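## Task

Use the blue gauge to draw the rip line: a single continuous line at least 20 cm long that runs beside the board's curved edge, kept at the gauge's set distance from that edge. Leave no other marks anywhere on the board. Afterwards set the gauge down so it rests motionless on the bench, touching neither the board nor the bench dogs. Nothing counts if it stays in place only because the robot holds it. Finish by releasing the gauge and moving the grippers away.

## Robot and tools

Robot: two simulated 7-joint arms, left_arm and right_arm, each with a two-finger gripper. These are just names, not sides of a picture. Joint order in every row and every per-joint list: waist, shoulder, upper arm roll, elbow, forearm roll, wrist pitch, wrist roll. Stated ranges (rad): waist -6.283..6.283, shoulder -2.059..2.094, upper arm roll -6.283..6.283, elbow -0.192..3.927, forearm roll -6.283..6.283, wrist pitch -1.693..3.142, wrist roll -6.283..6.283; a real end may sit up to 0.010 rad from the stated one.

World frame (used for all reported hand poses and camera calibration): origin on the table surface midway between the arms, +x out over the table, +z up, left_arm on the +y side. Positions in metres, orientation as quaternion wxyz, velocities in m/s and rad/s. Reported hand positions can be off, more so at long reach. On the gripper, fingers point along its +z axis and spread along its y axis; end_effector_position is the closed-pad midpoint, about 2 cm short of the tips, and closing pushes the tips roughly 10 mm further along +z.

The row: 16 numbers, each in [-1, 1], always covering both arms: left_arm's 7 joint values then its opening, then right_arm's 7 joint values then its opening. Joint values are offsets, not poses, scaled so 1.0 = 2.036 rad. Opening is absolute: +1 fully open, -1 closed.

execute_actions(actions): a list of actions run one after another. Each action is a table of up to 15 rows, one row per 1/30 s control step; if fewer than 15 rows, the last one is repeated to fill 15 steps. Joint offsets in every row are measured from the joint angles at the start of that action (for a call's first action, the last angles reported in this scene), not from the previous row. An action that would push a joint more than 0.010 rad outward past its range is refused for both arms; if the first action fails this, or any action is malformed, the whole call does nothing. A joint driven past its real end stops there and the result reports "joint sent to its limit" (its absence does not prove more travel exists). An empty list just returns the current state and images.

move(target, speed, blocking): target is one 16-number row; its joint offsets count from the "Joint positions" in the latest result that listed them. All joints follow paths that finish together, so grippers usually trace curves. speed (rad/s, 0.01 to 2, default 0.5) caps the joint with the longest way to go; paths last between 0.5 and 10 s and are cut off at 10 s. Paths ignore obstacles and the other arm. Finger openings are sent immediately. Faster motion means harder impacts, and aiming further beyond a contact presses harder. The result adds a "move:" line: ending (done, off_target, moving, held, fault), limits=held or limits=none, and each arm's joint farthest from target. With blocking=false you get a reply after 0.5 s while motion continues; use wait or stop before sending new rows or moves.

wait(seconds): 0 to 10; arms keep their last command; returns early if a running move ends. stop(): brakes a running move (needs room; fingers keep going). zoom_image(camera, region): camera is cam_low, cam_left_wrist or cam_right_wrist; region [x0, y0, x1, y1] in image pixels from the top-left, at most 504 by 504. finished_scene(scene): ends the current scene, given its number; irreversible; reports success.

Result lines: state per arm (pose, velocities); Joint positions and Joint velocities per arm (rad, rad/s) followed by finger-pad gap in m (0.084 open); Joint targets (what joints are being driven toward now); grip_measured (measured opening on the command scale); joint torques (total drive output, with offsets and noise, nonzero in free air). "joint command not followed" means a clearance check altered some joint targets.

Motion limits: joint targets move at most 3.14 rad/s, take 0.16 s to reach speed, and stay within 0.623 rad of measured angles per step; if targets would put a gripper over 70 mm from where it is, all its joints are scaled back. Big offsets may therefore need several actions; resend the remainder if unfinished.

Gripping: command an opening clearly below grip_measured to hold; the further below, the firmer. About 24 N per pad for objects up to ~6 cm wide; a fast close can squeeze harder. Sending grip_measured back still presses lightly on narrow parts.

Cameras: cam_low is fixed; the wrist cameras ride on their arms. Calibration (K, distortion, T_world_to_cam) is given per camera and may be slightly off.

Avoid: knocking anything off the table (fails the task), arms striking or pressing on each other, slams and hard pushes, dropping the gauge. Joint load limits (N m): waist 46.5, shoulder 46.5, upper arm roll 27.9, elbow 27.9, forearm roll 27.9, wrist pitch 18.6, wrist roll 18.6; reaching one causes a torque fault (arm backs off and holds 10 s). Long holding heats motors: warning at 65 °C, brakes at 80 °C. Loose objects may occasionally get a small push from outside. Smooth, short, low-effort motion is preferred.

Each tool is called by a JSON object that holds its "method" and its "body".

## Session

{"method": "execute_actions", "body": {"actions": []}}

Scene clock: 0.00 s.
left_arm: end_effector_position=(+0.7845, +0.3884, +0.1173) grip_measured=+1.00 end_effector_quat_wxyz=(+0.137, -0.115, +0.982, -0.052) end_effector_velocity=(+0.000, -0.000, +0.000) end_effector_angular_velocity=(-0.000, -0.001, +0.000) | right_arm: end_effector_position=(-0.0255, -0.5559, +0.2462) grip_measured=+1.00 end_effector_quat_wxyz=(+0.014, +0.500, +0.866, +0.008) end_effector_velocity=(+0.000, +0.000, +0.000) end_effector_angular_velocity=(-0.000, -0.001, +0.001)
Joint names: [waist, shoulder, upper arm roll, elbow, forearm roll, wrist pitch, wrist roll]
Joint positions: left_arm=[ 0.108  1.025 -0.405  2.209  0.301  0.954  2.871  0.084] | right_arm=[-1.915 -0.847  0.387  0.542  0.325  1.37   2.315  0.084]
Joint velocities: left_arm=[ 0.    -0.001 -0.    -0.    -0.    -0.001 -0.    -0.   ] | right_arm=[ 0.001 -0.001  0.    -0.     0.001  0.001 -0.    -0.   ]
Joint torques (N m, as the arm reports them, + toward a larger angle): no reading
Joint targets: left_arm=[0.108 1.025 -0.405 2.209 0.301 0.954 2.871] | right_arm=[-1.915 -0.847 0.387 0.542 0.325 1.370 2.315]

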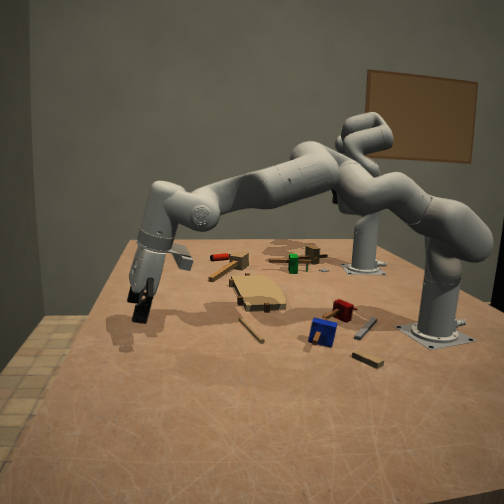

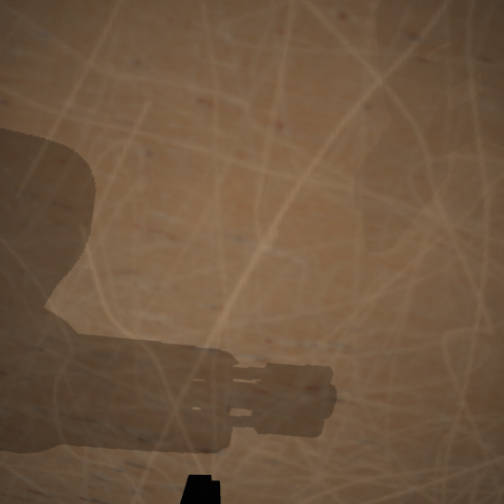

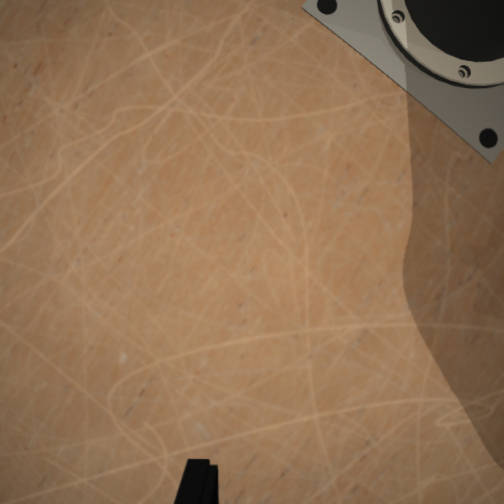

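{"method": "zoom_image", "body": {"camera": "cam_low", "region": [200, 230, 400, 380]}}

{"method": "zoom_image", "body": {"camera": "cam_low", "region": [290, 295, 370, 355]}}

{"method": "zoom_image", "body": {"camera": "cam_low", "region": [215, 260, 305, 325]}}

Region (200, 230, 400, 380) of cam_low's 504x504 image, scaled by 2.520, with more detail than that image has; it fills the top 378 rows of this view, and the rest is white.

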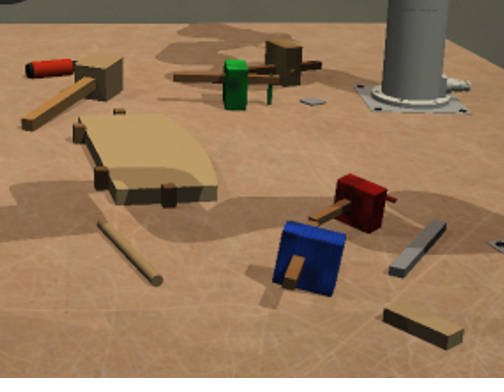

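Region (290, 295, 370, 355) of cam_low's 504x504 image, scaled by 6.300, with more detail than that image has; it fills the top 378 rows of this view, and the rest is white.

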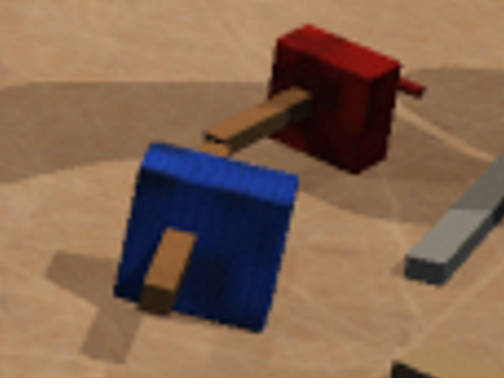

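Region (215, 260, 305, 325) of cam_low's 504x504 image, scaled by 5.600, with more detail than that image has.

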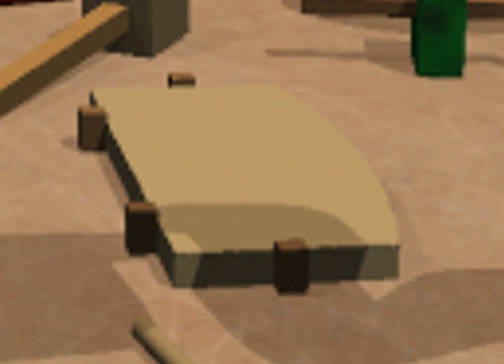

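{"method": "move", "body": {"target": [-0.053,-0.625,0.199,-0.5545,-0.148,0.184,0.133,1,0,0,0,0,0,0,0,1], "speed": 1.0}}

Scene clock: 31.13 s.
left_arm: end_effector_position=(+0.4217, +0.4161, +0.3050) grip_measured=+1.00 end_effector_quat_wxyz=(-0.001, -0.083, +0.997, -0.000) end_effector_velocity=(-0.001, +0.000, +0.001) end_effector_angular_velocity=(+0.002, -0.002, +0.000) | right_arm: end_effector_position=(-0.0255, -0.5559, +0.2462) grip_measured=+1.00 end_effector_quat_wxyz=(+0.014, +0.500, +0.866, +0.008) end_effector_velocity=(+0.000, -0.000, -0.000) end_effector_angular_velocity=(+0.001, -0.000, +0.001)
Joint names: [waist, shoulder, upper arm roll, elbow, forearm roll, wrist pitch, wrist roll]
Joint positions: left_arm=[ 0.    -0.247  0.     1.08  -0.     1.329  3.141  0.084] | right_arm=[-1.915 -0.847  0.387  0.542  0.325  1.37   2.315  0.084]
Joint velocities: left_arm=[ 0.    -0.005  0.    -0.002  0.002  0.001 -0.     0.   ] | right_arm=[ 0.001  0.002  0.     0.    -0.    -0.    -0.    -0.   ]
Joint torques (N m, as the arm reports them, + toward a larger angle): left_arm=[ -0.36 -10.89   0.76  16.23   0.92  -1.73  -0.13] | right_arm=[ 2.38 -2.11 -4.42 17.86  0.18 -1.88 -0.13]
Joint targets: left_arm=[0.000 -0.248 0.000 1.080 -0.000 1.329 3.141] | right_arm=[-1.915 -0.847 0.387 0.542 0.325 1.370 2.315]
move: done; limits=none; left_arm: farthest joint: the wrist roll, 0.001 radians from its target (0.271 radians at the start); right_arm: farthest joint: the waist, 0.000 radians from its target (0.000 radians at the start)
camera_calibration (this result's frames):
cam_left_wrist: T_world_to_cam=[[-0.156232, 0.987638, -0.0127589, -0.308502], [0.987443, 0.156481, 0.0217009, -0.423094], [0.0234292, -0.00920833, -0.999683, 0.426371], [0, 0, 0, 1]] pos_world=[0.359593, 0.374821, 0.431481]
cam_right_wrist: T_world_to_cam=[[0.867382, 0.497082, 0.0236143, 0.330027], [0.496874, -0.867703, 0.0143926, -0.406687], [0.0276445, -0.000750575, -0.999618, 0.376765], [0, 0, 0, 1]] pos_world=[-0.0946028, -0.516652, 0.374681]

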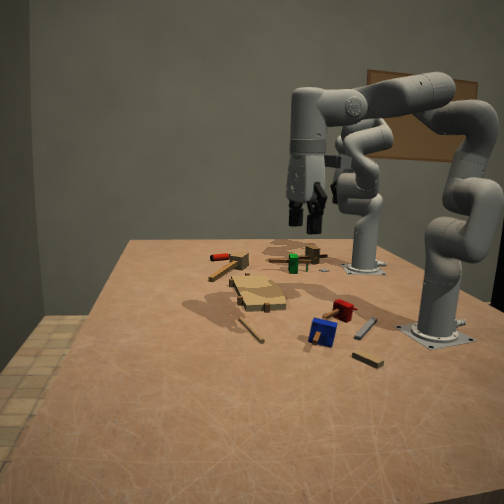

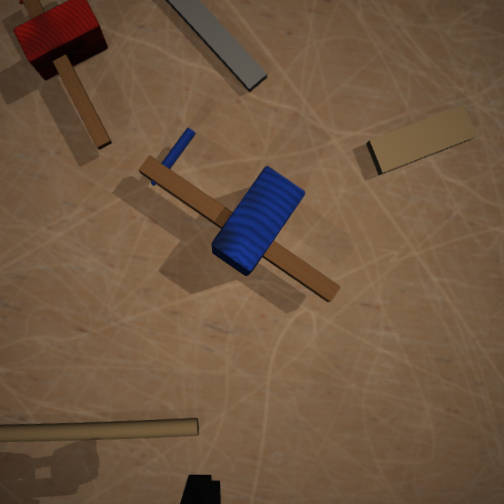

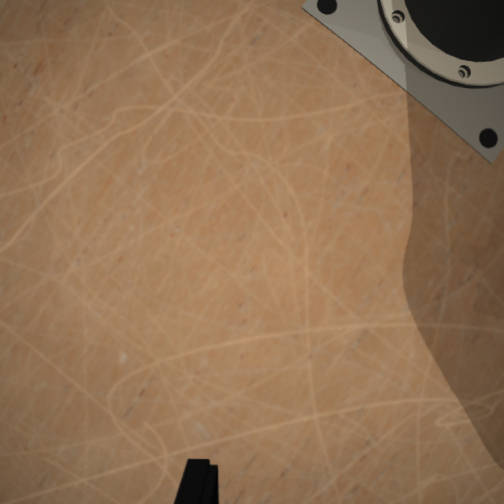

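{"method": "zoom_image", "body": {"camera": "cam_left_wrist", "region": [120, 100, 360, 340]}}

{"method": "zoom_image", "body": {"camera": "cam_low", "region": [260, 240, 340, 285]}}

{"method": "zoom_image", "body": {"camera": "cam_low", "region": [290, 295, 370, 355]}}

Region (120, 100, 360, 340) of cam_left_wrist's 504x504 image, scaled by 2.100, with more detail than that image has.

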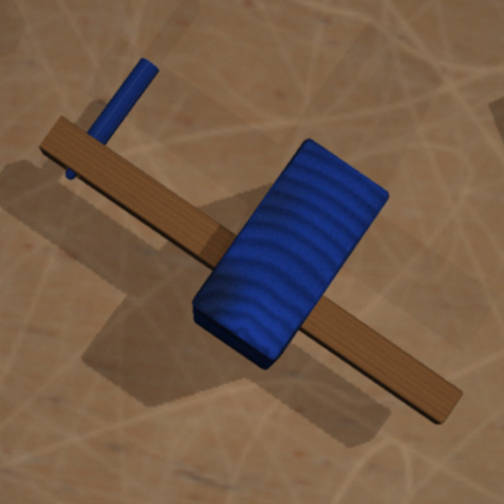

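Region (260, 240, 340, 285) of cam_low's 504x504 image, scaled by 6.300, with more detail than that image has; it fills the top 284 rows of this view, and the rest is white.

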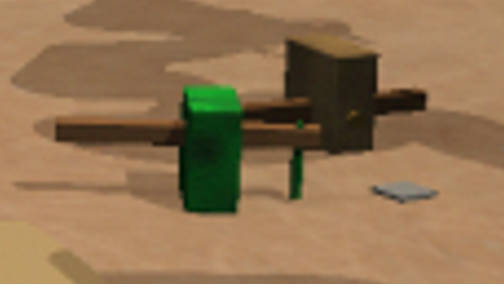

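Region (290, 295, 370, 355) of cam_low's 504x504 image, scaled by 6.300, with more detail than that image has; it fills the top 378 rows of this view, and the rest is white.

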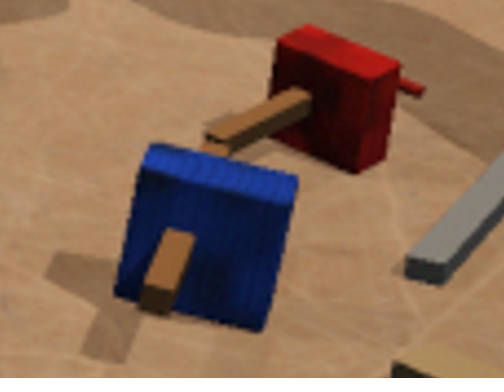

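{"method": "move", "body": {"target": [-0.0368,-0.0725,0,-0.3204,0,-0.2488,-1,0.3,1,0.294,-0.19,0.397,-0.16,0.113,-0.8,1], "speed": 1.3}}

{"method": "move", "body": {"target": [0,0,0,0,0,0,-0.2785,0.3,0.27,0,0,0,0,0,-0.05,1], "speed": 1.0}}

Scene clock: 68.13 s.
left_arm: end_effector_position=(+0.3358, +0.3778, +0.1301) grip_measured=+0.29 end_effector_quat_wxyz=(+0.000, +0.874, -0.485, +0.000) end_effector_velocity=(-0.000, +0.000, -0.000) end_effector_angular_velocity=(+0.001, +0.001, +0.001) | right_arm: end_effector_position=(+0.3576, -0.3101, +0.3994) grip_measured=+1.00 end_effector_quat_wxyz=(+0.001, +0.936, -0.352, -0.000) end_effector_velocity=(+0.000, +0.002, -0.000) end_effector_angular_velocity=(-0.000, +0.000, +0.007)
Joint names: [waist, shoulder, upper arm roll, elbow, forearm roll, wrist pitch, wrist roll]
Joint positions: left_arm=[-0.075 -0.395  0.     0.428 -0.     0.822  1.106  0.056] | right_arm=[ 0.12  -0.249 -0.     1.35  -0.001  1.6    0.687  0.084]
Joint velocities: left_arm=[-0.001  0.     0.001 -0.001  0.002  0.    -0.002 -0.   ] | right_arm=[ 0.005  0.     0.001 -0.    -0.    -0.    -0.001  0.   ]
Joint torques (N m, as the arm reports them, + toward a larger angle): left_arm=[-0.33 -7.29  0.82 14.84  0.57 -1.46 -0.15] | right_arm=[  2.45 -12.71  -0.15  17.92   0.14  -2.05  -0.2 ]
Joint targets: left_arm=[-0.075 -0.395 0.000 0.428 -0.000 0.822 1.106] | right_arm=[0.121 -0.249 -0.000 1.350 -0.001 1.600 0.687]
move: done; limits=none; left_arm: farthest joint: the waist, 0.000 radians from its target (0.075 radians at the start); right_arm: farthest joint: the shoulder, 0.001 radians from its target (0.599 radians at the start)
camera_calibration (this result's frames):
cam_left_wrist: T_world_to_cam=[[-0.854076, -0.519999, -0.0124452, 0.517569], [-0.520147, 0.853774, 0.0227519, -0.0857181], [-0.00120558, 0.0259052, -0.999664, 0.248183], [0, 0, 0, 1]] pos_world=[0.397757, 0.33589, 0.256491]
cam_right_wrist: T_world_to_cam=[[-0.661424, -0.750005, -0.00326934, 0.0425899], [-0.750005, 0.661431, -0.00140816, 0.540414], [0.00321857, 0.00152063, -0.999994, 0.529095], [0, 0, 0, 1]] pos_world=[0.43178, -0.326308, 0.529992]

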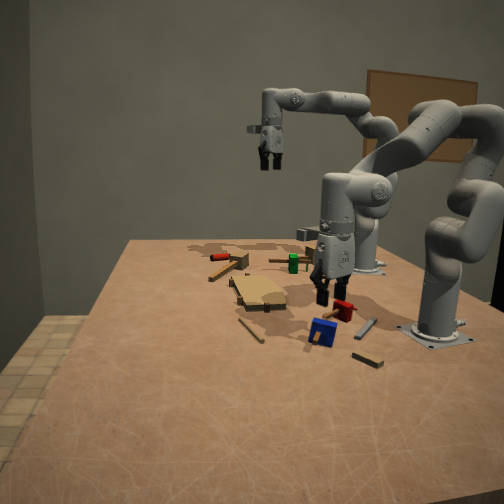

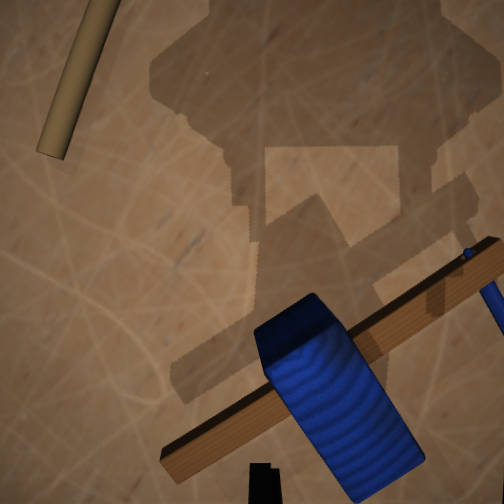

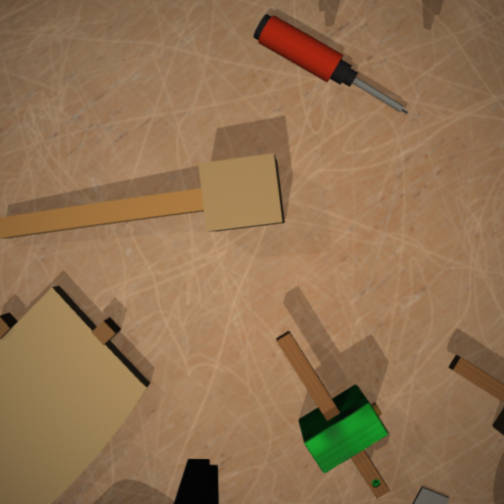

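Scene clock: 69.47 s.
left_arm: end_effector_position=(+0.3358, +0.3778, +0.1301) grip_measured=+0.29 end_effector_quat_wxyz=(+0.000, +0.975, -0.222, +0.000) end_effector_velocity=(+0.000, -0.001, +0.000) end_effector_angular_velocity=(-0.001, -0.000, +0.001) | right_arm: end_effector_position=(+0.3064, -0.1025, +0.3994) grip_measured=+1.00 end_effector_quat_wxyz=(+0.001, +0.999, -0.034, -0.000) end_effector_velocity=(-0.002, +0.002, +0.000) end_effector_angular_velocity=(-0.001, +0.001, +0.007)
Joint names: [waist, shoulder, upper arm roll, elbow, forearm roll, wrist pitch, wrist roll]
Joint positions: left_arm=[-0.075 -0.395  0.     0.428 -0.     0.822  0.539  0.056] | right_arm=[ 0.669 -0.249 -0.001  1.35  -0.001  1.6    0.585  0.084]
Joint velocities: left_arm=[-0.001 -0.001 -0.002 -0.    -0.002  0.    -0.002 -0.   ] | right_arm=[ 0.004 -0.     0.002 -0.     0.     0.001 -0.    -0.   ]
Joint torques (N m, as the arm reports them, + toward a larger angle): left_arm=[-0.36 -7.12  0.83 14.94  0.82 -1.74 -0.14] | right_arm=[  2.51 -12.83  -0.28  17.99   0.31  -2.01  -0.17]
Joint targets: left_arm=[-0.075 -0.395 0.000 0.428 -0.000 0.822 0.539] | right_arm=[0.670 -0.249 -0.000 1.350 -0.001 1.600 0.585]
move: done; limits=none; left_arm: farthest joint: the waist, 0.000 radians from its target (0.000 radians at the start); right_arm: farthest joint: the upper arm roll, 0.001 radians from its target (0.000 radians at the start)
camera_calibration (this result's frames):
cam_left_wrist: T_world_to_cam=[[-0.441341, -0.897258, -0.0121311, 0.521442], [-0.897213, 0.441011, 0.0227437, 0.196829], [-0.015057, 0.0209219, -0.999668, 0.254717], [0, 0, 0, 1]] pos_world=[0.410567, 0.375735, 0.256482]
cam_right_wrist: T_world_to_cam=[[-0.0721622, -0.997387, -0.00333079, -0.0414098], [-0.997392, 0.0721668, -0.00127098, 0.380115], [0.00150803, 0.00323039, -0.999994, 0.529652], [0, 0, 0, 1]] pos_world=[0.375336, -0.0704443, 0.529993]

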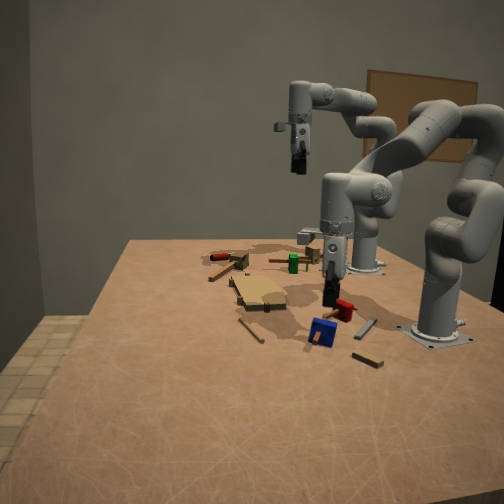

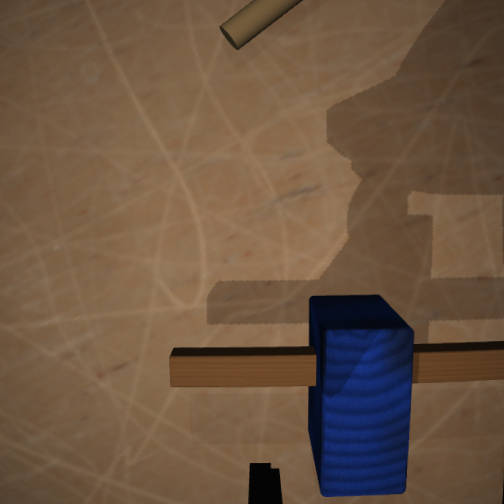

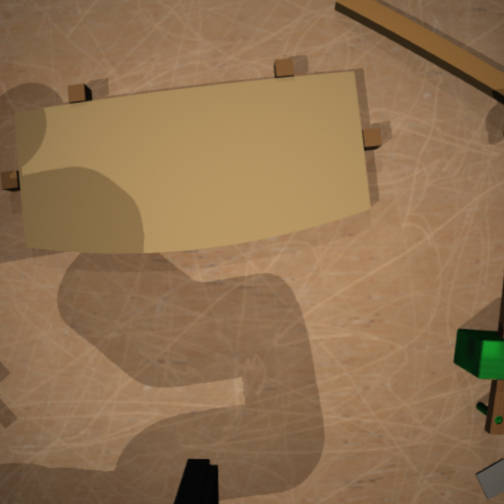

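{"method": "move", "body": {"target": [-0.005,0.137,0,-0.0417,0,-0.1783,-0.005,0.3,0.06,0.03,0,0.03,0,0,0.02,1], "speed": 0.4}}

{"method": "execute_actions", "body": {"actions": [[[0,0,0,0,0,0,0,0.1,0,0,0,0,0,0,0,1],[0,0,0,0,0,0,0,0,0,0,0,0,0,0,0,1],[0,0,0,0,0,0,0,-0.1,0,0,0,0,0,0,0,1],[0,0,0,0,0,0,0,-0.2,0,0,0,0,0,0,0,1],[0,0,0,0,0,0,0,-0.3,0,0,0,0,0,0,0,1]],[[0,0,0,0,0,0,0,-0.4,0,0,0,0,0,0,0,1],[0,0,0,0,0,0,0,-0.45,0,0,0,0,0,0,0,1],[0,0,0,0,0,0,0,-0.5,0,0,0,0,0,0,0,1],[0,0,0,0,0,0,0,-0.7,0,0,0,0,0,0,0,1]]]}}

Scene clock: 78.00 s.
left_arm: end_effector_position=(+0.3360, +0.3746, +0.0400) grip_measured=+0.29 end_effector_quat_wxyz=(+0.000, +0.975, -0.222, +0.000) end_effector_velocity=(-0.001, -0.000, -0.001) end_effector_angular_velocity=(-0.001, +0.002, +0.002) | right_arm: end_effector_position=(+0.2948, -0.0514, +0.4002) grip_measured=+1.00 end_effector_quat_wxyz=(+0.001, +1.000, +0.006, -0.000) end_effector_velocity=(-0.001, +0.001, +0.000) end_effector_angular_velocity=(-0.000, +0.000, +0.002)
Joint names: [waist, shoulder, upper arm roll, elbow, forearm roll, wrist pitch, wrist roll]
Joint positions: left_arm=[-0.085 -0.116  0.     0.344 -0.     0.46   0.529  0.056] | right_arm=[ 0.791 -0.188 -0.001  1.411 -0.001  1.6    0.626  0.084]
Joint velocities: left_arm=[ 0.     0.003  0.    -0.001 -0.001 -0.002 -0.     0.   ] | right_arm=[ 0.002 -0.     0.001  0.     0.     0.001  0.     0.   ]
Joint torques (N m, as the arm reports them, + toward a larger angle): left_arm=[ 0.18 -9.52  0.74 11.42  0.99 -1.74 -0.11] | right_arm=[  2.41 -13.81  -0.1   17.93   0.16  -1.99  -0.18]
Joint targets: left_arm=[-0.085 -0.116 0.000 0.343 -0.000 0.460 0.529] | right_arm=[0.791 -0.188 -0.001 1.411 -0.001 1.600 0.626]
move: done; limits=none; left_arm: farthest joint: the wrist pitch, 0.001 radians from its target (0.363 radians at the start); right_arm: farthest joint: the waist, 0.000 radians from its target (0.121 radians at the start)
camera_calibration (this result's frames):
cam_left_wrist: T_world_to_cam=[[-0.441268, -0.897294, -0.012083, 0.517568], [-0.897242, 0.44093, 0.0231968, 0.200436], [-0.0154866, 0.0210773, -0.999658, 0.164874], [0, 0, 0, 1]] pos_world=[0.41078, 0.372557, 0.166422]
cam_right_wrist: T_world_to_cam=[[0.00894262, -0.999955, -0.00331469, -0.0153331], [-0.999959, -0.00893807, -0.00138427, 0.361456], [0.00135458, 0.00332693, -0.999994, 0.530325], [0, 0, 0, 1]] pos_world=[0.36086, -0.0138661, 0.530771]

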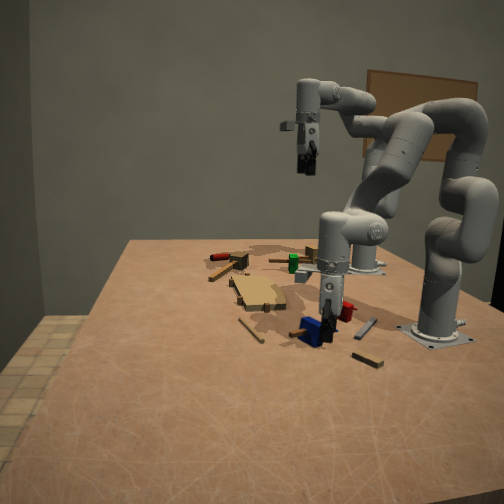

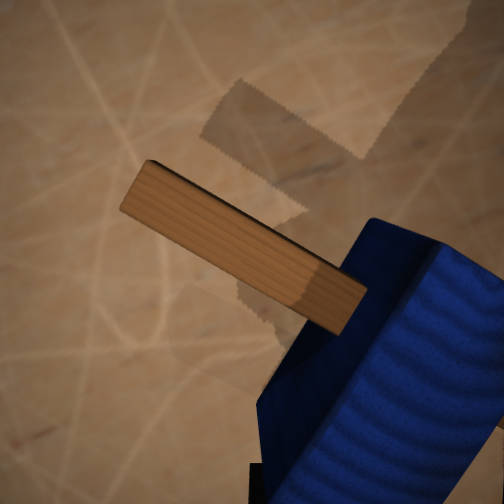

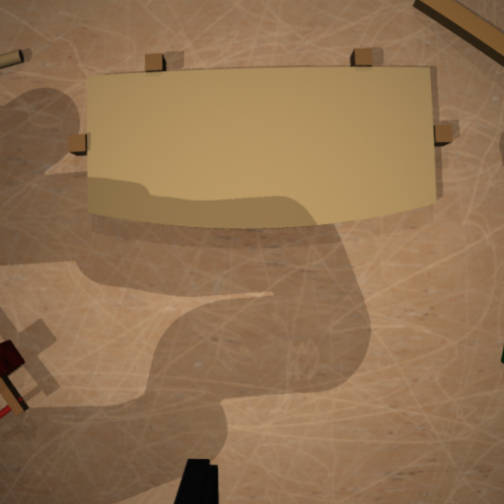

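Scene clock: 79.00 s.
left_arm: end_effector_position=(+0.3360, +0.3746, +0.0401) grip_measured=-0.72 end_effector_quat_wxyz=(+0.000, +0.975, -0.222, +0.000) end_effector_velocity=(+0.000, +0.000, +0.000) end_effector_angular_velocity=(+0.000, -0.000, -0.001) | right_arm: end_effector_position=(+0.2948, -0.0514, +0.4002) grip_measured=+1.00 end_effector_quat_wxyz=(+0.001, +1.000, +0.006, -0.000) end_effector_velocity=(+0.000, -0.000, -0.001) end_effector_angular_velocity=(-0.001, +0.002, -0.001)
Joint names: [waist, shoulder, upper arm roll, elbow, forearm roll, wrist pitch, wrist roll]
Joint positions: left_arm=[-0.085 -0.116  0.     0.344 -0.     0.46   0.529  0.012] | right_arm=[ 0.791 -0.188 -0.001  1.411 -0.001  1.6    0.626  0.084]
Joint velocities: left_arm=[ 0.    -0.     0.     0.     0.001  0.     0.    -0.001] | right_arm=[-0.001  0.001  0.    -0.001  0.     0.    -0.    -0.   ]
Joint torques (N m, as the arm reports them, + toward a larger angle): left_arm=[-0.52 -9.35  0.4  11.59  0.91 -1.71 -0.19] | right_arm=[  2.37 -13.89  -0.24  17.87   0.14  -2.03  -0.21]
Joint targets: left_arm=[-0.085 -0.116 0.000 0.344 -0.000 0.460 0.529] | right_arm=[0.791 -0.188 -0.001 1.411 -0.001 1.600 0.626]
camera_calibration (this result's frames):
cam_left_wrist: T_world_to_cam=[[-0.44124, -0.897307, -0.0121068, 0.517582], [-0.897256, 0.440903, 0.0231543, 0.200463], [-0.0154386, 0.0210795, -0.999659, 0.16487], [0, 0, 0, 1]] pos_world=[0.41079, 0.37257, 0.166439]
cam_right_wrist: T_world_to_cam=[[0.00893609, -0.999955, -0.00331578, -0.0153334], [-0.999959, -0.00893154, -0.00138554, 0.361458], [0.00135586, 0.00332803, -0.999994, 0.530326], [0, 0, 0, 1]] pos_world=[0.360861, -0.0138693, 0.530772]

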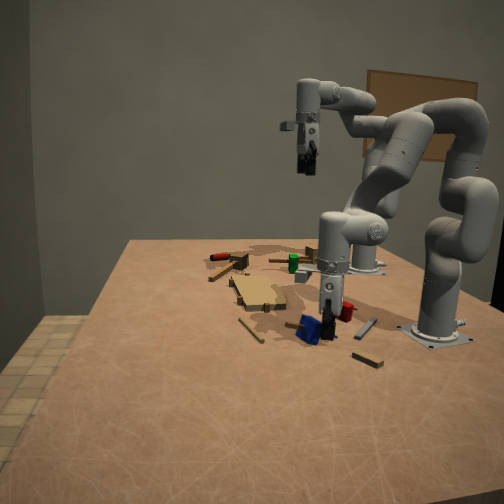

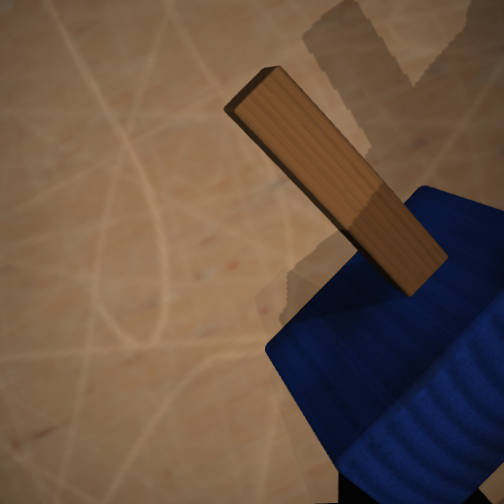

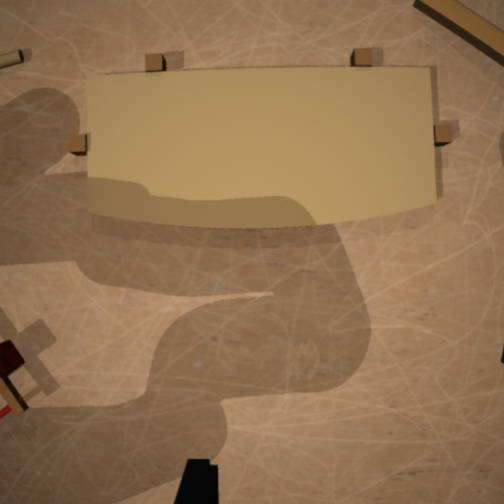

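{"method": "zoom_image", "body": {"camera": "cam_right_wrist", "region": [60, 160, 280, 260]}}

{"method": "zoom_image", "body": {"camera": "cam_right_wrist", "region": [250, 160, 470, 260]}}

{"method": "execute_actions", "body": {"actions": [[[0,0,0,0,0,0,0,-0.3,0,0,0,0,0,0,0,1]]]}}

{"method": "move", "body": {"target": [0,-0.2,0,0.1,0,0.3,0.3,-0.1,-0.5,0,0,0,0,0,0,1], "speed": 0.8}}

Region (60, 160, 280, 260) of cam_right_wrist's 504x504 image, scaled by 2.291, with more detail than that image has; it fills the top 229 rows of this view, and the rest is white.

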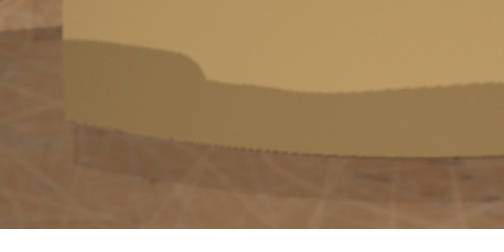

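Region (250, 160, 470, 260) of cam_right_wrist's 504x504 image, scaled by 2.291, with more detail than that image has; it fills the top 229 rows of this view, and the rest is white.

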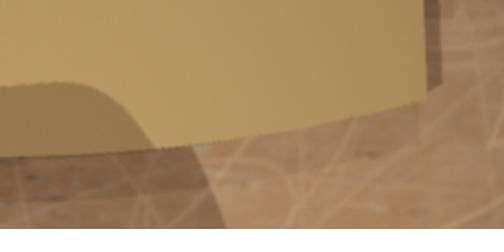

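Scene clock: 84.07 s.
left_arm: end_effector_position=(+0.3360, +0.3746, +0.0401) grip_measured=-0.32 end_effector_quat_wxyz=(+0.000, +0.975, -0.222, +0.000) end_effector_velocity=(+0.000, +0.001, +0.000) end_effector_angular_velocity=(-0.001, -0.000, +0.003) | right_arm: end_effector_position=(+0.2948, -0.0514, +0.4002) grip_measured=+1.00 end_effector_quat_wxyz=(+0.001, +1.000, +0.006, -0.000) end_effector_velocity=(-0.000, -0.000, +0.000) end_effector_angular_velocity=(+0.000, -0.000, +0.000)
Joint names: [waist, shoulder, upper arm roll, elbow, forearm roll, wrist pitch, wrist roll]
Joint positions: left_arm=[-0.085 -0.116  0.     0.344 -0.     0.46   0.529  0.03 ] | right_arm=[ 0.791 -0.188 -0.001  1.411 -0.001  1.6    0.626  0.084]
Joint velocities: left_arm=[ 0.002 -0.    -0.     0.    -0.001  0.001 -0.     0.001] | right_arm=[-0. -0.  0. -0. -0. -0. -0.  0.]
Joint torques (N m, as the arm reports them, + toward a larger angle): left_arm=[ 0.03 -9.2   0.73 11.57  0.9  -1.75 -0.05] | right_arm=[  2.35 -13.86  -0.25  18.12   0.19  -2.02  -0.21]
Joint targets: left_arm=[-0.085 -0.116 0.000 0.344 -0.000 0.460 0.529] | right_arm=[0.791 -0.188 -0.001 1.411 -0.001 1.600 0.626]
camera_calibration (this result's frames):
cam_left_wrist: T_world_to_cam=[[-0.441243, -0.897306, -0.0121108, 0.517583], [-0.897255, 0.440905, 0.0231477, 0.200465], [-0.0154309, 0.0210802, -0.999659, 0.164869], [0, 0, 0, 1]] pos_world=[0.410792, 0.372569, 0.166441]
cam_right_wrist: T_world_to_cam=[[0.00893614, -0.999955, -0.00331592, -0.0153333], [-0.999959, -0.00893158, -0.00138561, 0.361458], [0.00135593, 0.00332816, -0.999994, 0.530326], [0, 0, 0, 1]] pos_world=[0.360861, -0.0138693, 0.530772]

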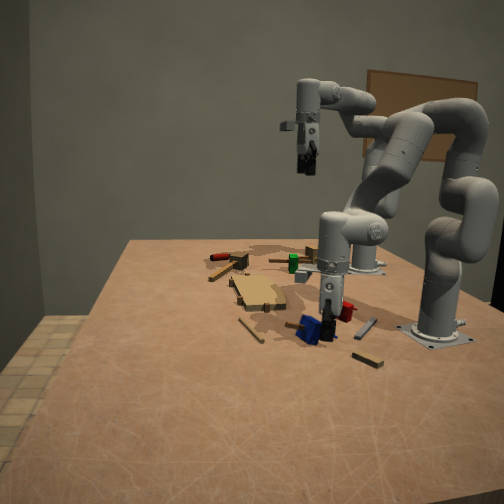

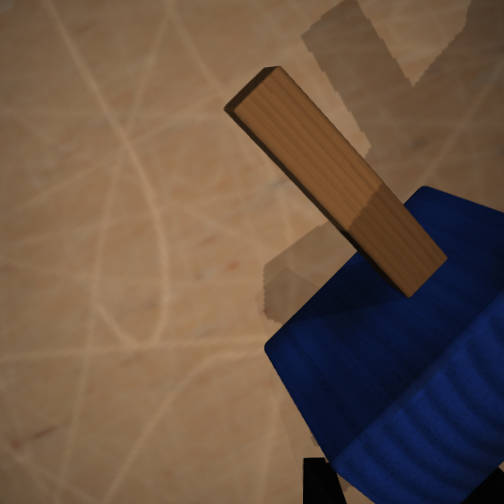

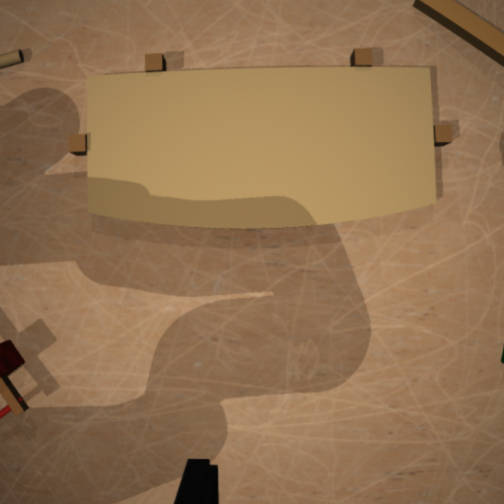

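Scene clock: 86.03 s.
left_arm: end_effector_position=(+0.3331, +0.3743, +0.1991) grip_measured=-0.11 end_effector_quat_wxyz=(+0.000, +0.863, -0.505, +0.000) end_effector_velocity=(+0.000, -0.000, +0.001) end_effector_angular_velocity=(+0.001, -0.002, -0.003) | right_arm: end_effector_position=(+0.3466, -0.4499, +0.4002) grip_measured=+1.00 end_effector_quat_wxyz=(+0.001, +0.877, -0.481, -0.000) end_effector_velocity=(-0.001, -0.002, +0.001) end_effector_angular_velocity=(-0.001, -0.002, -0.005)
Joint names: [waist, shoulder, upper arm roll, elbow, forearm roll, wrist pitch, wrist roll]
Joint positions: left_arm=[-0.085 -0.523  0.     0.547 -0.     1.07   1.139  0.039] | right_arm=[-0.226 -0.188 -0.001  1.411 -0.001  1.6    0.626  0.084]
Joint velocities: left_arm=[-0.001 -0.002 -0.     0.001  0.001  0.001  0.001 -0.   ] | right_arm=[-0.003 -0.001 -0.002  0.001 -0.    -0.001 -0.     0.   ]
Joint torques (N m, as the arm reports them, + toward a larger angle): left_arm=[-0.21 -5.99  1.05 16.17  0.82 -1.79 -0.05] | right_arm=[  2.67 -13.86  -0.23  18.04   0.3   -2.07  -0.25]
Joint targets: left_arm=[-0.085 -0.523 0.000 0.547 -0.000 1.070 1.139] | right_arm=[-0.227 -0.188 -0.001 1.411 -0.001 1.600 0.626]
move: done; limits=none; left_arm: farthest joint: the elbow, 0.001 radians from its target (0.204 radians at the start); right_arm: farthest joint: the waist, 0.001 radians from its target (1.018 radians at the start)
camera_calibration (this result's frames):
cam_left_wrist: T_world_to_cam=[[-0.876092, -0.482, -0.0117993, 0.507288], [-0.482144, 0.875791, 0.022953, -0.106686], [-0.000729668, 0.0257979, -0.999667, 0.317131], [0, 0, 0, 1]] pos_world=[0.393224, 0.329766, 0.325459]
cam_right_wrist: T_world_to_cam=[[-0.845756, -0.533559, -0.00330789, 0.0917503], [-0.533557, 0.845763, -0.00140536, 0.63257], [0.00354753, 0.000576362, -0.999994, 0.529591], [0, 0, 0, 1]] pos_world=[0.413232, -0.486355, 0.53078]

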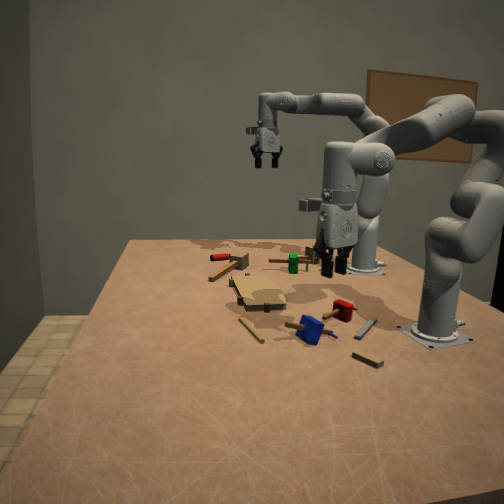

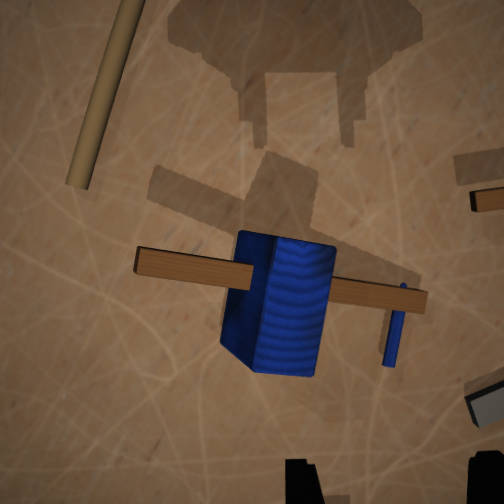

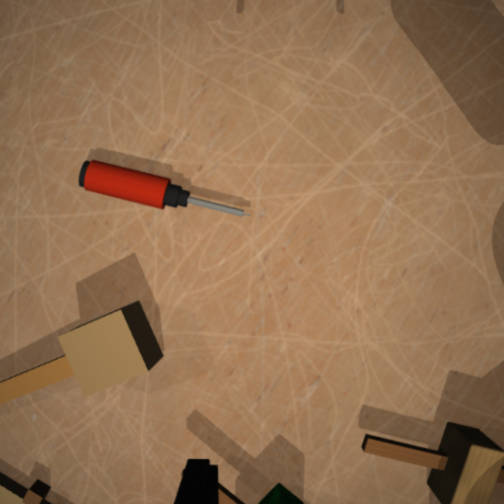

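{"method": "move", "body": {"target": [-0.0226,0.1414,0,-0.0243,0,-0.1657,0.0663,0.5,0,0,0,0,0,0,0,1], "speed": 0.5}}

{"method": "move", "body": {"target": [0,0.0942,0,-0.0247,0,-0.1189,0,0.5,0,0,0,0,0,0,0,1], "speed": 0.3}}

Scene clock: 101.67 s.
left_arm: end_effector_position=(+0.3667, +0.3612, +0.1101) grip_measured=+0.49 end_effector_quat_wxyz=(+0.000, +0.814, -0.580, +0.000) end_effector_velocity=(-0.001, -0.000, -0.002) end_effector_angular_velocity=(-0.002, +0.003, +0.001) | right_arm: end_effector_position=(+0.3466, -0.4499, +0.4002) grip_measured=+1.00 end_effector_quat_wxyz=(+0.001, +0.877, -0.481, -0.000) end_effector_velocity=(+0.000, -0.000, +0.001) end_effector_angular_velocity=(-0.001, -0.002, -0.000)
Joint names: [waist, shoulder, upper arm roll, elbow, forearm roll, wrist pitch, wrist roll]
Joint positions: left_arm=[-0.131 -0.236  0.     0.498 -0.     0.733  1.274  0.065] | right_arm=[-0.226 -0.188 -0.001  1.411 -0.001  1.6    0.626  0.084]
Joint velocities: left_arm=[ 0.     0.004  0.001 -0.002 -0.002 -0.002  0.001  0.   ] | right_arm=[-0.    -0.     0.     0.002 -0.    -0.001  0.     0.   ]
Joint torques (N m, as the arm reports them, + toward a larger angle): left_arm=[-0.17 -9.56  0.76 14.17  0.85 -1.84 -0.28] | right_arm=[  2.48 -13.86  -0.2   18.     0.17  -2.07  -0.23]
Joint targets: left_arm=[-0.131 -0.235 0.000 0.497 -0.000 0.733 1.274] | right_arm=[-0.226 -0.188 -0.001 1.411 -0.001 1.600 0.626]
move: done; limits=none; left_arm: farthest joint: the shoulder, 0.001 radians from its target (0.288 radians at the start); right_arm: farthest joint: the waist, 0.000 radians from its target (0.001 radians at the start)
camera_calibration (this result's frames):
cam_left_wrist: T_world_to_cam=[[-0.948431, -0.316739, -0.0124189, 0.496296], [-0.31695, 0.948166, 0.0228862, -0.163642], [0.00452627, 0.0256422, -0.999661, 0.226699], [0, 0, 0, 1]] pos_world=[0.417811, 0.306543, 0.236531]
cam_right_wrist: T_world_to_cam=[[-0.845758, -0.533557, -0.00330786, 0.0917508], [-0.533555, 0.845764, -0.00140517, 0.632571], [0.00354741, 0.000576493, -0.999994, 0.529591], [0, 0, 0, 1]] pos_world=[0.413232, -0.486357, 0.53078]

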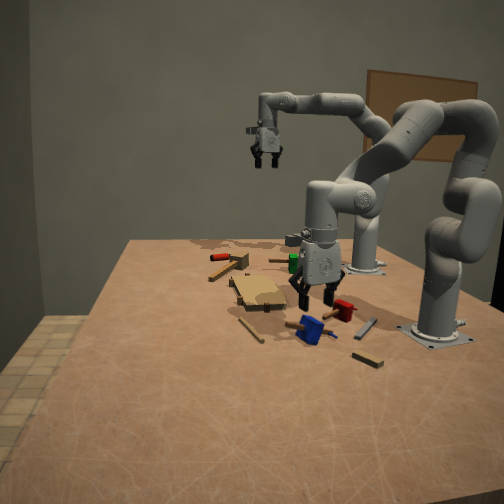

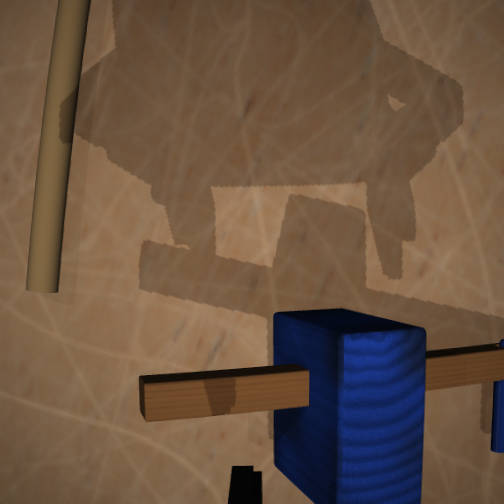

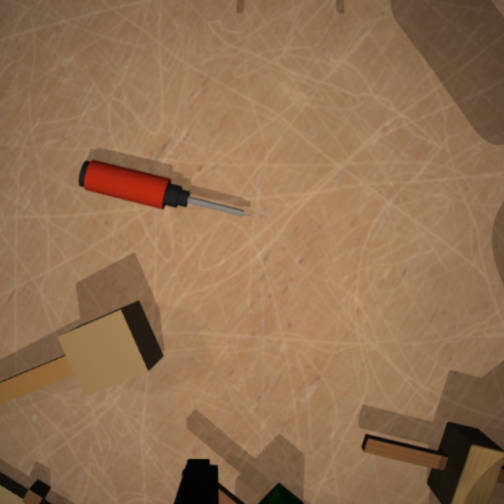

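Scene clock: 103.00 s.
left_arm: end_effector_position=(+0.3669, +0.3612, +0.0453) grip_measured=+0.49 end_effector_quat_wxyz=(-0.000, +0.814, -0.580, +0.000) end_effector_velocity=(-0.001, -0.001, -0.001) end_effector_angular_velocity=(-0.001, +0.003, -0.001) | right_arm: end_effector_position=(+0.3466, -0.4499, +0.4002) grip_measured=+1.00 end_effector_quat_wxyz=(+0.001, +0.877, -0.481, -0.000) end_effector_velocity=(+0.000, -0.000, +0.000) end_effector_angular_velocity=(-0.000, -0.001, -0.000)
Joint names: [waist, shoulder, upper arm roll, elbow, forearm roll, wrist pitch, wrist roll]
Joint positions: left_arm=[-0.131 -0.044  0.     0.448 -0.     0.491  1.274  0.065] | right_arm=[-0.226 -0.188 -0.001  1.411 -0.001  1.6    0.626  0.084]
Joint velocities: left_arm=[-0.002  0.002  0.001 -0.002 -0.001 -0.001  0.001 -0.   ] | right_arm=[-0.    -0.    -0.     0.001  0.     0.    -0.     0.   ]
Joint torques (N m, as the arm reports them, + toward a larger angle): left_arm=[ -0.31 -11.13   0.59  12.08   0.91  -1.76  -0.06] | right_arm=[  2.53 -13.97  -0.11  17.91   0.11  -2.01  -0.23]
Joint targets: left_arm=[-0.131 -0.044 0.000 0.447 -0.000 0.491 1.274] | right_arm=[-0.226 -0.188 -0.001 1.411 -0.001 1.600 0.626]
move: done; limits=none; left_arm: farthest joint: the waist, 0.000 radians from its target (0.000 radians at the start); right_arm: farthest joint: the waist, 0.000 radians from its target (0.000 radians at the start)
camera_calibration (this result's frames):
cam_left_wrist: T_world_to_cam=[[-0.948409, -0.316787, -0.0128746, 0.495714], [-0.31701, 0.948146, 0.0228971, -0.162107], [0.0049535, 0.0257972, -0.999655, 0.161712], [0, 0, 0, 1]] pos_world=[0.417949, 0.306565, 0.17175]
cam_right_wrist: T_world_to_cam=[[-0.845758, -0.533557, -0.00330783, 0.0917508], [-0.533555, 0.845764, -0.00140517, 0.632571], [0.00354739, 0.000576475, -0.999994, 0.529591], [0, 0, 0, 1]] pos_world=[0.413232, -0.486357, 0.53078]

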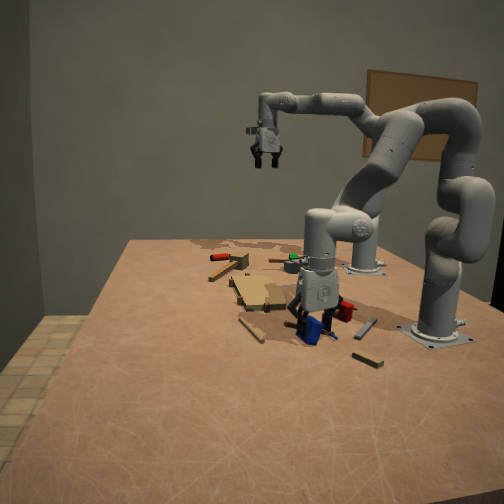

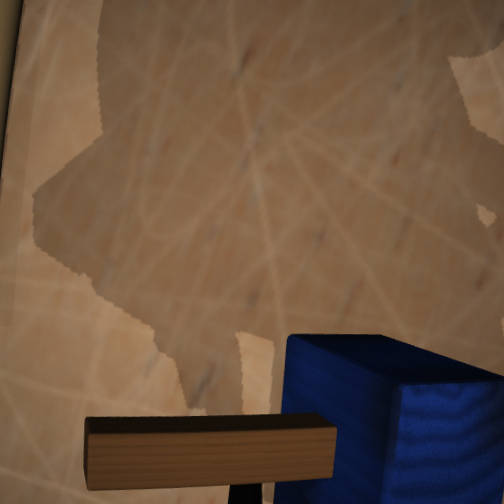

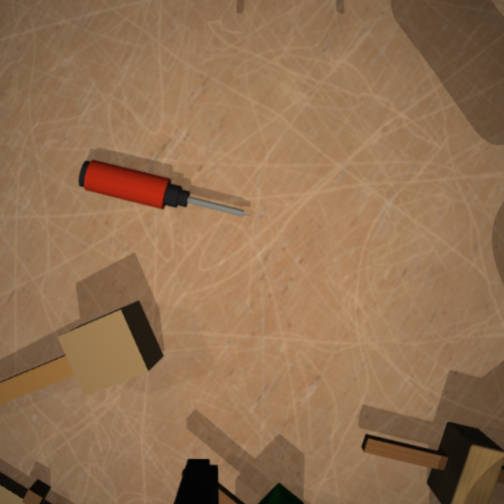

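{"method": "execute_actions", "body": {"actions": [[[0,0,0,0,0,0,0,0.3,0,0,0,0,0,0,0,1],[0,0,0,0,0,0,0,0.2,0,0,0,0,0,0,0,1],[0,0,0,0,0,0,0,0.1,0,0,0,0,0,0,0,1],[0,0,0,0,0,0,0,0,0,0,0,0,0,0,0,1],[0,0,0,0,0,0,0,-0.1,0,0,0,0,0,0,0,1]],[[0,0,0,0,0,0,0,-0.2,0,0,0,0,0,0,0,1],[0,0,0,0,0,0,0,-0.25,0,0,0,0,0,0,0,1],[0,0,0,0,0,0,0,-0.3,0,0,0,0,0,0,0,1],[0,0,0,0,0,0,0,-0.35,0,0,0,0,0,0,0,1],[0,0,0,0,0,0,0,-0.4,0,0,0,0,0,0,0,1],[0,0,0,0,0,0,0,-0.45,0,0,0,0,0,0,0,1],[0,0,0,0,0,0,0,-0.5,0,0,0,0,0,0,0,1],[0,0,0,0,0,0,0,-0.7,0,0,0,0,0,0,0,1]]]}}

Scene clock: 111.23 s.
left_arm: end_effector_position=(+0.3670, +0.3612, +0.0454) grip_measured=-0.33 end_effector_quat_wxyz=(-0.000, +0.814, -0.580, +0.000) end_effector_velocity=(+0.000, -0.001, +0.000) end_effector_angular_velocity=(-0.000, -0.001, -0.000) | right_arm: end_effector_position=(+0.3466, -0.4499, +0.4002) grip_measured=+1.00 end_effector_quat_wxyz=(+0.001, +0.877, -0.481, -0.000) end_effector_velocity=(-0.000, -0.001, -0.000) end_effector_angular_velocity=(+0.000, +0.001, -0.002)
Joint names: [waist, shoulder, upper arm roll, elbow, forearm roll, wrist pitch, wrist roll]
Joint positions: left_arm=[-0.131 -0.044  0.     0.448 -0.     0.491  1.274  0.03 ] | right_arm=[-0.226 -0.188 -0.001  1.411 -0.001  1.6    0.626  0.084]
Joint velocities: left_arm=[ 0.     0.    -0.002  0.001 -0.001 -0.    -0.    -0.   ] | right_arm=[-0.002  0.     0.    -0.001  0.     0.     0.    -0.   ]
Joint torques (N m, as the arm reports them, + toward a larger angle): left_arm=[ -0.16 -10.33   0.5   11.04   0.76  -1.52  -0.09] | right_arm=[  2.56 -13.62  -0.23  17.98   0.16  -1.99  -0.15]
Joint targets: left_arm=[-0.131 -0.044 0.000 0.448 -0.000 0.491 1.274] | right_arm=[-0.226 -0.188 -0.001 1.411 -0.001 1.600 0.626]
camera_calibration (this result's frames):
cam_left_wrist: T_world_to_cam=[[-0.948426, -0.316725, -0.0131476, 0.495802], [-0.316955, 0.948166, 0.0228113, -0.162077], [0.00524125, 0.025802, -0.999653, 0.16168], [0, 0, 0, 1]] pos_world=[0.418014, 0.306538, 0.17184]
cam_right_wrist: T_world_to_cam=[[-0.845758, -0.533557, -0.00330775, 0.0917506], [-0.533555, 0.845764, -0.00140491, 0.63257], [0.00354717, 0.000576656, -0.999994, 0.529591], [0, 0, 0, 1]] pos_world=[0.413232, -0.486356, 0.53078]

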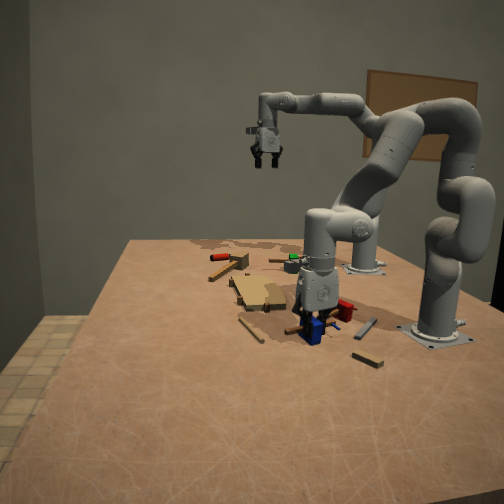

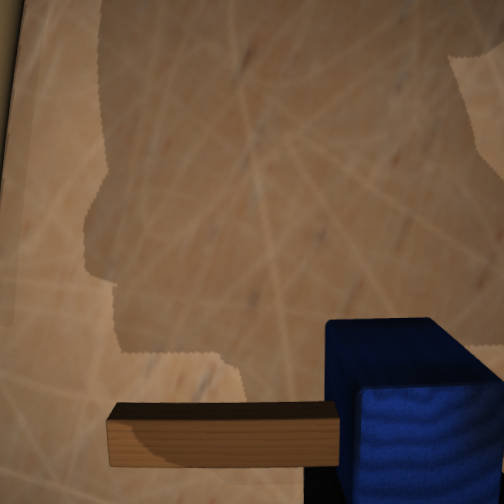

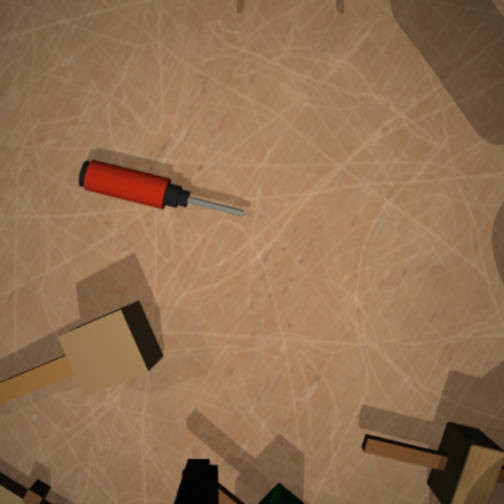

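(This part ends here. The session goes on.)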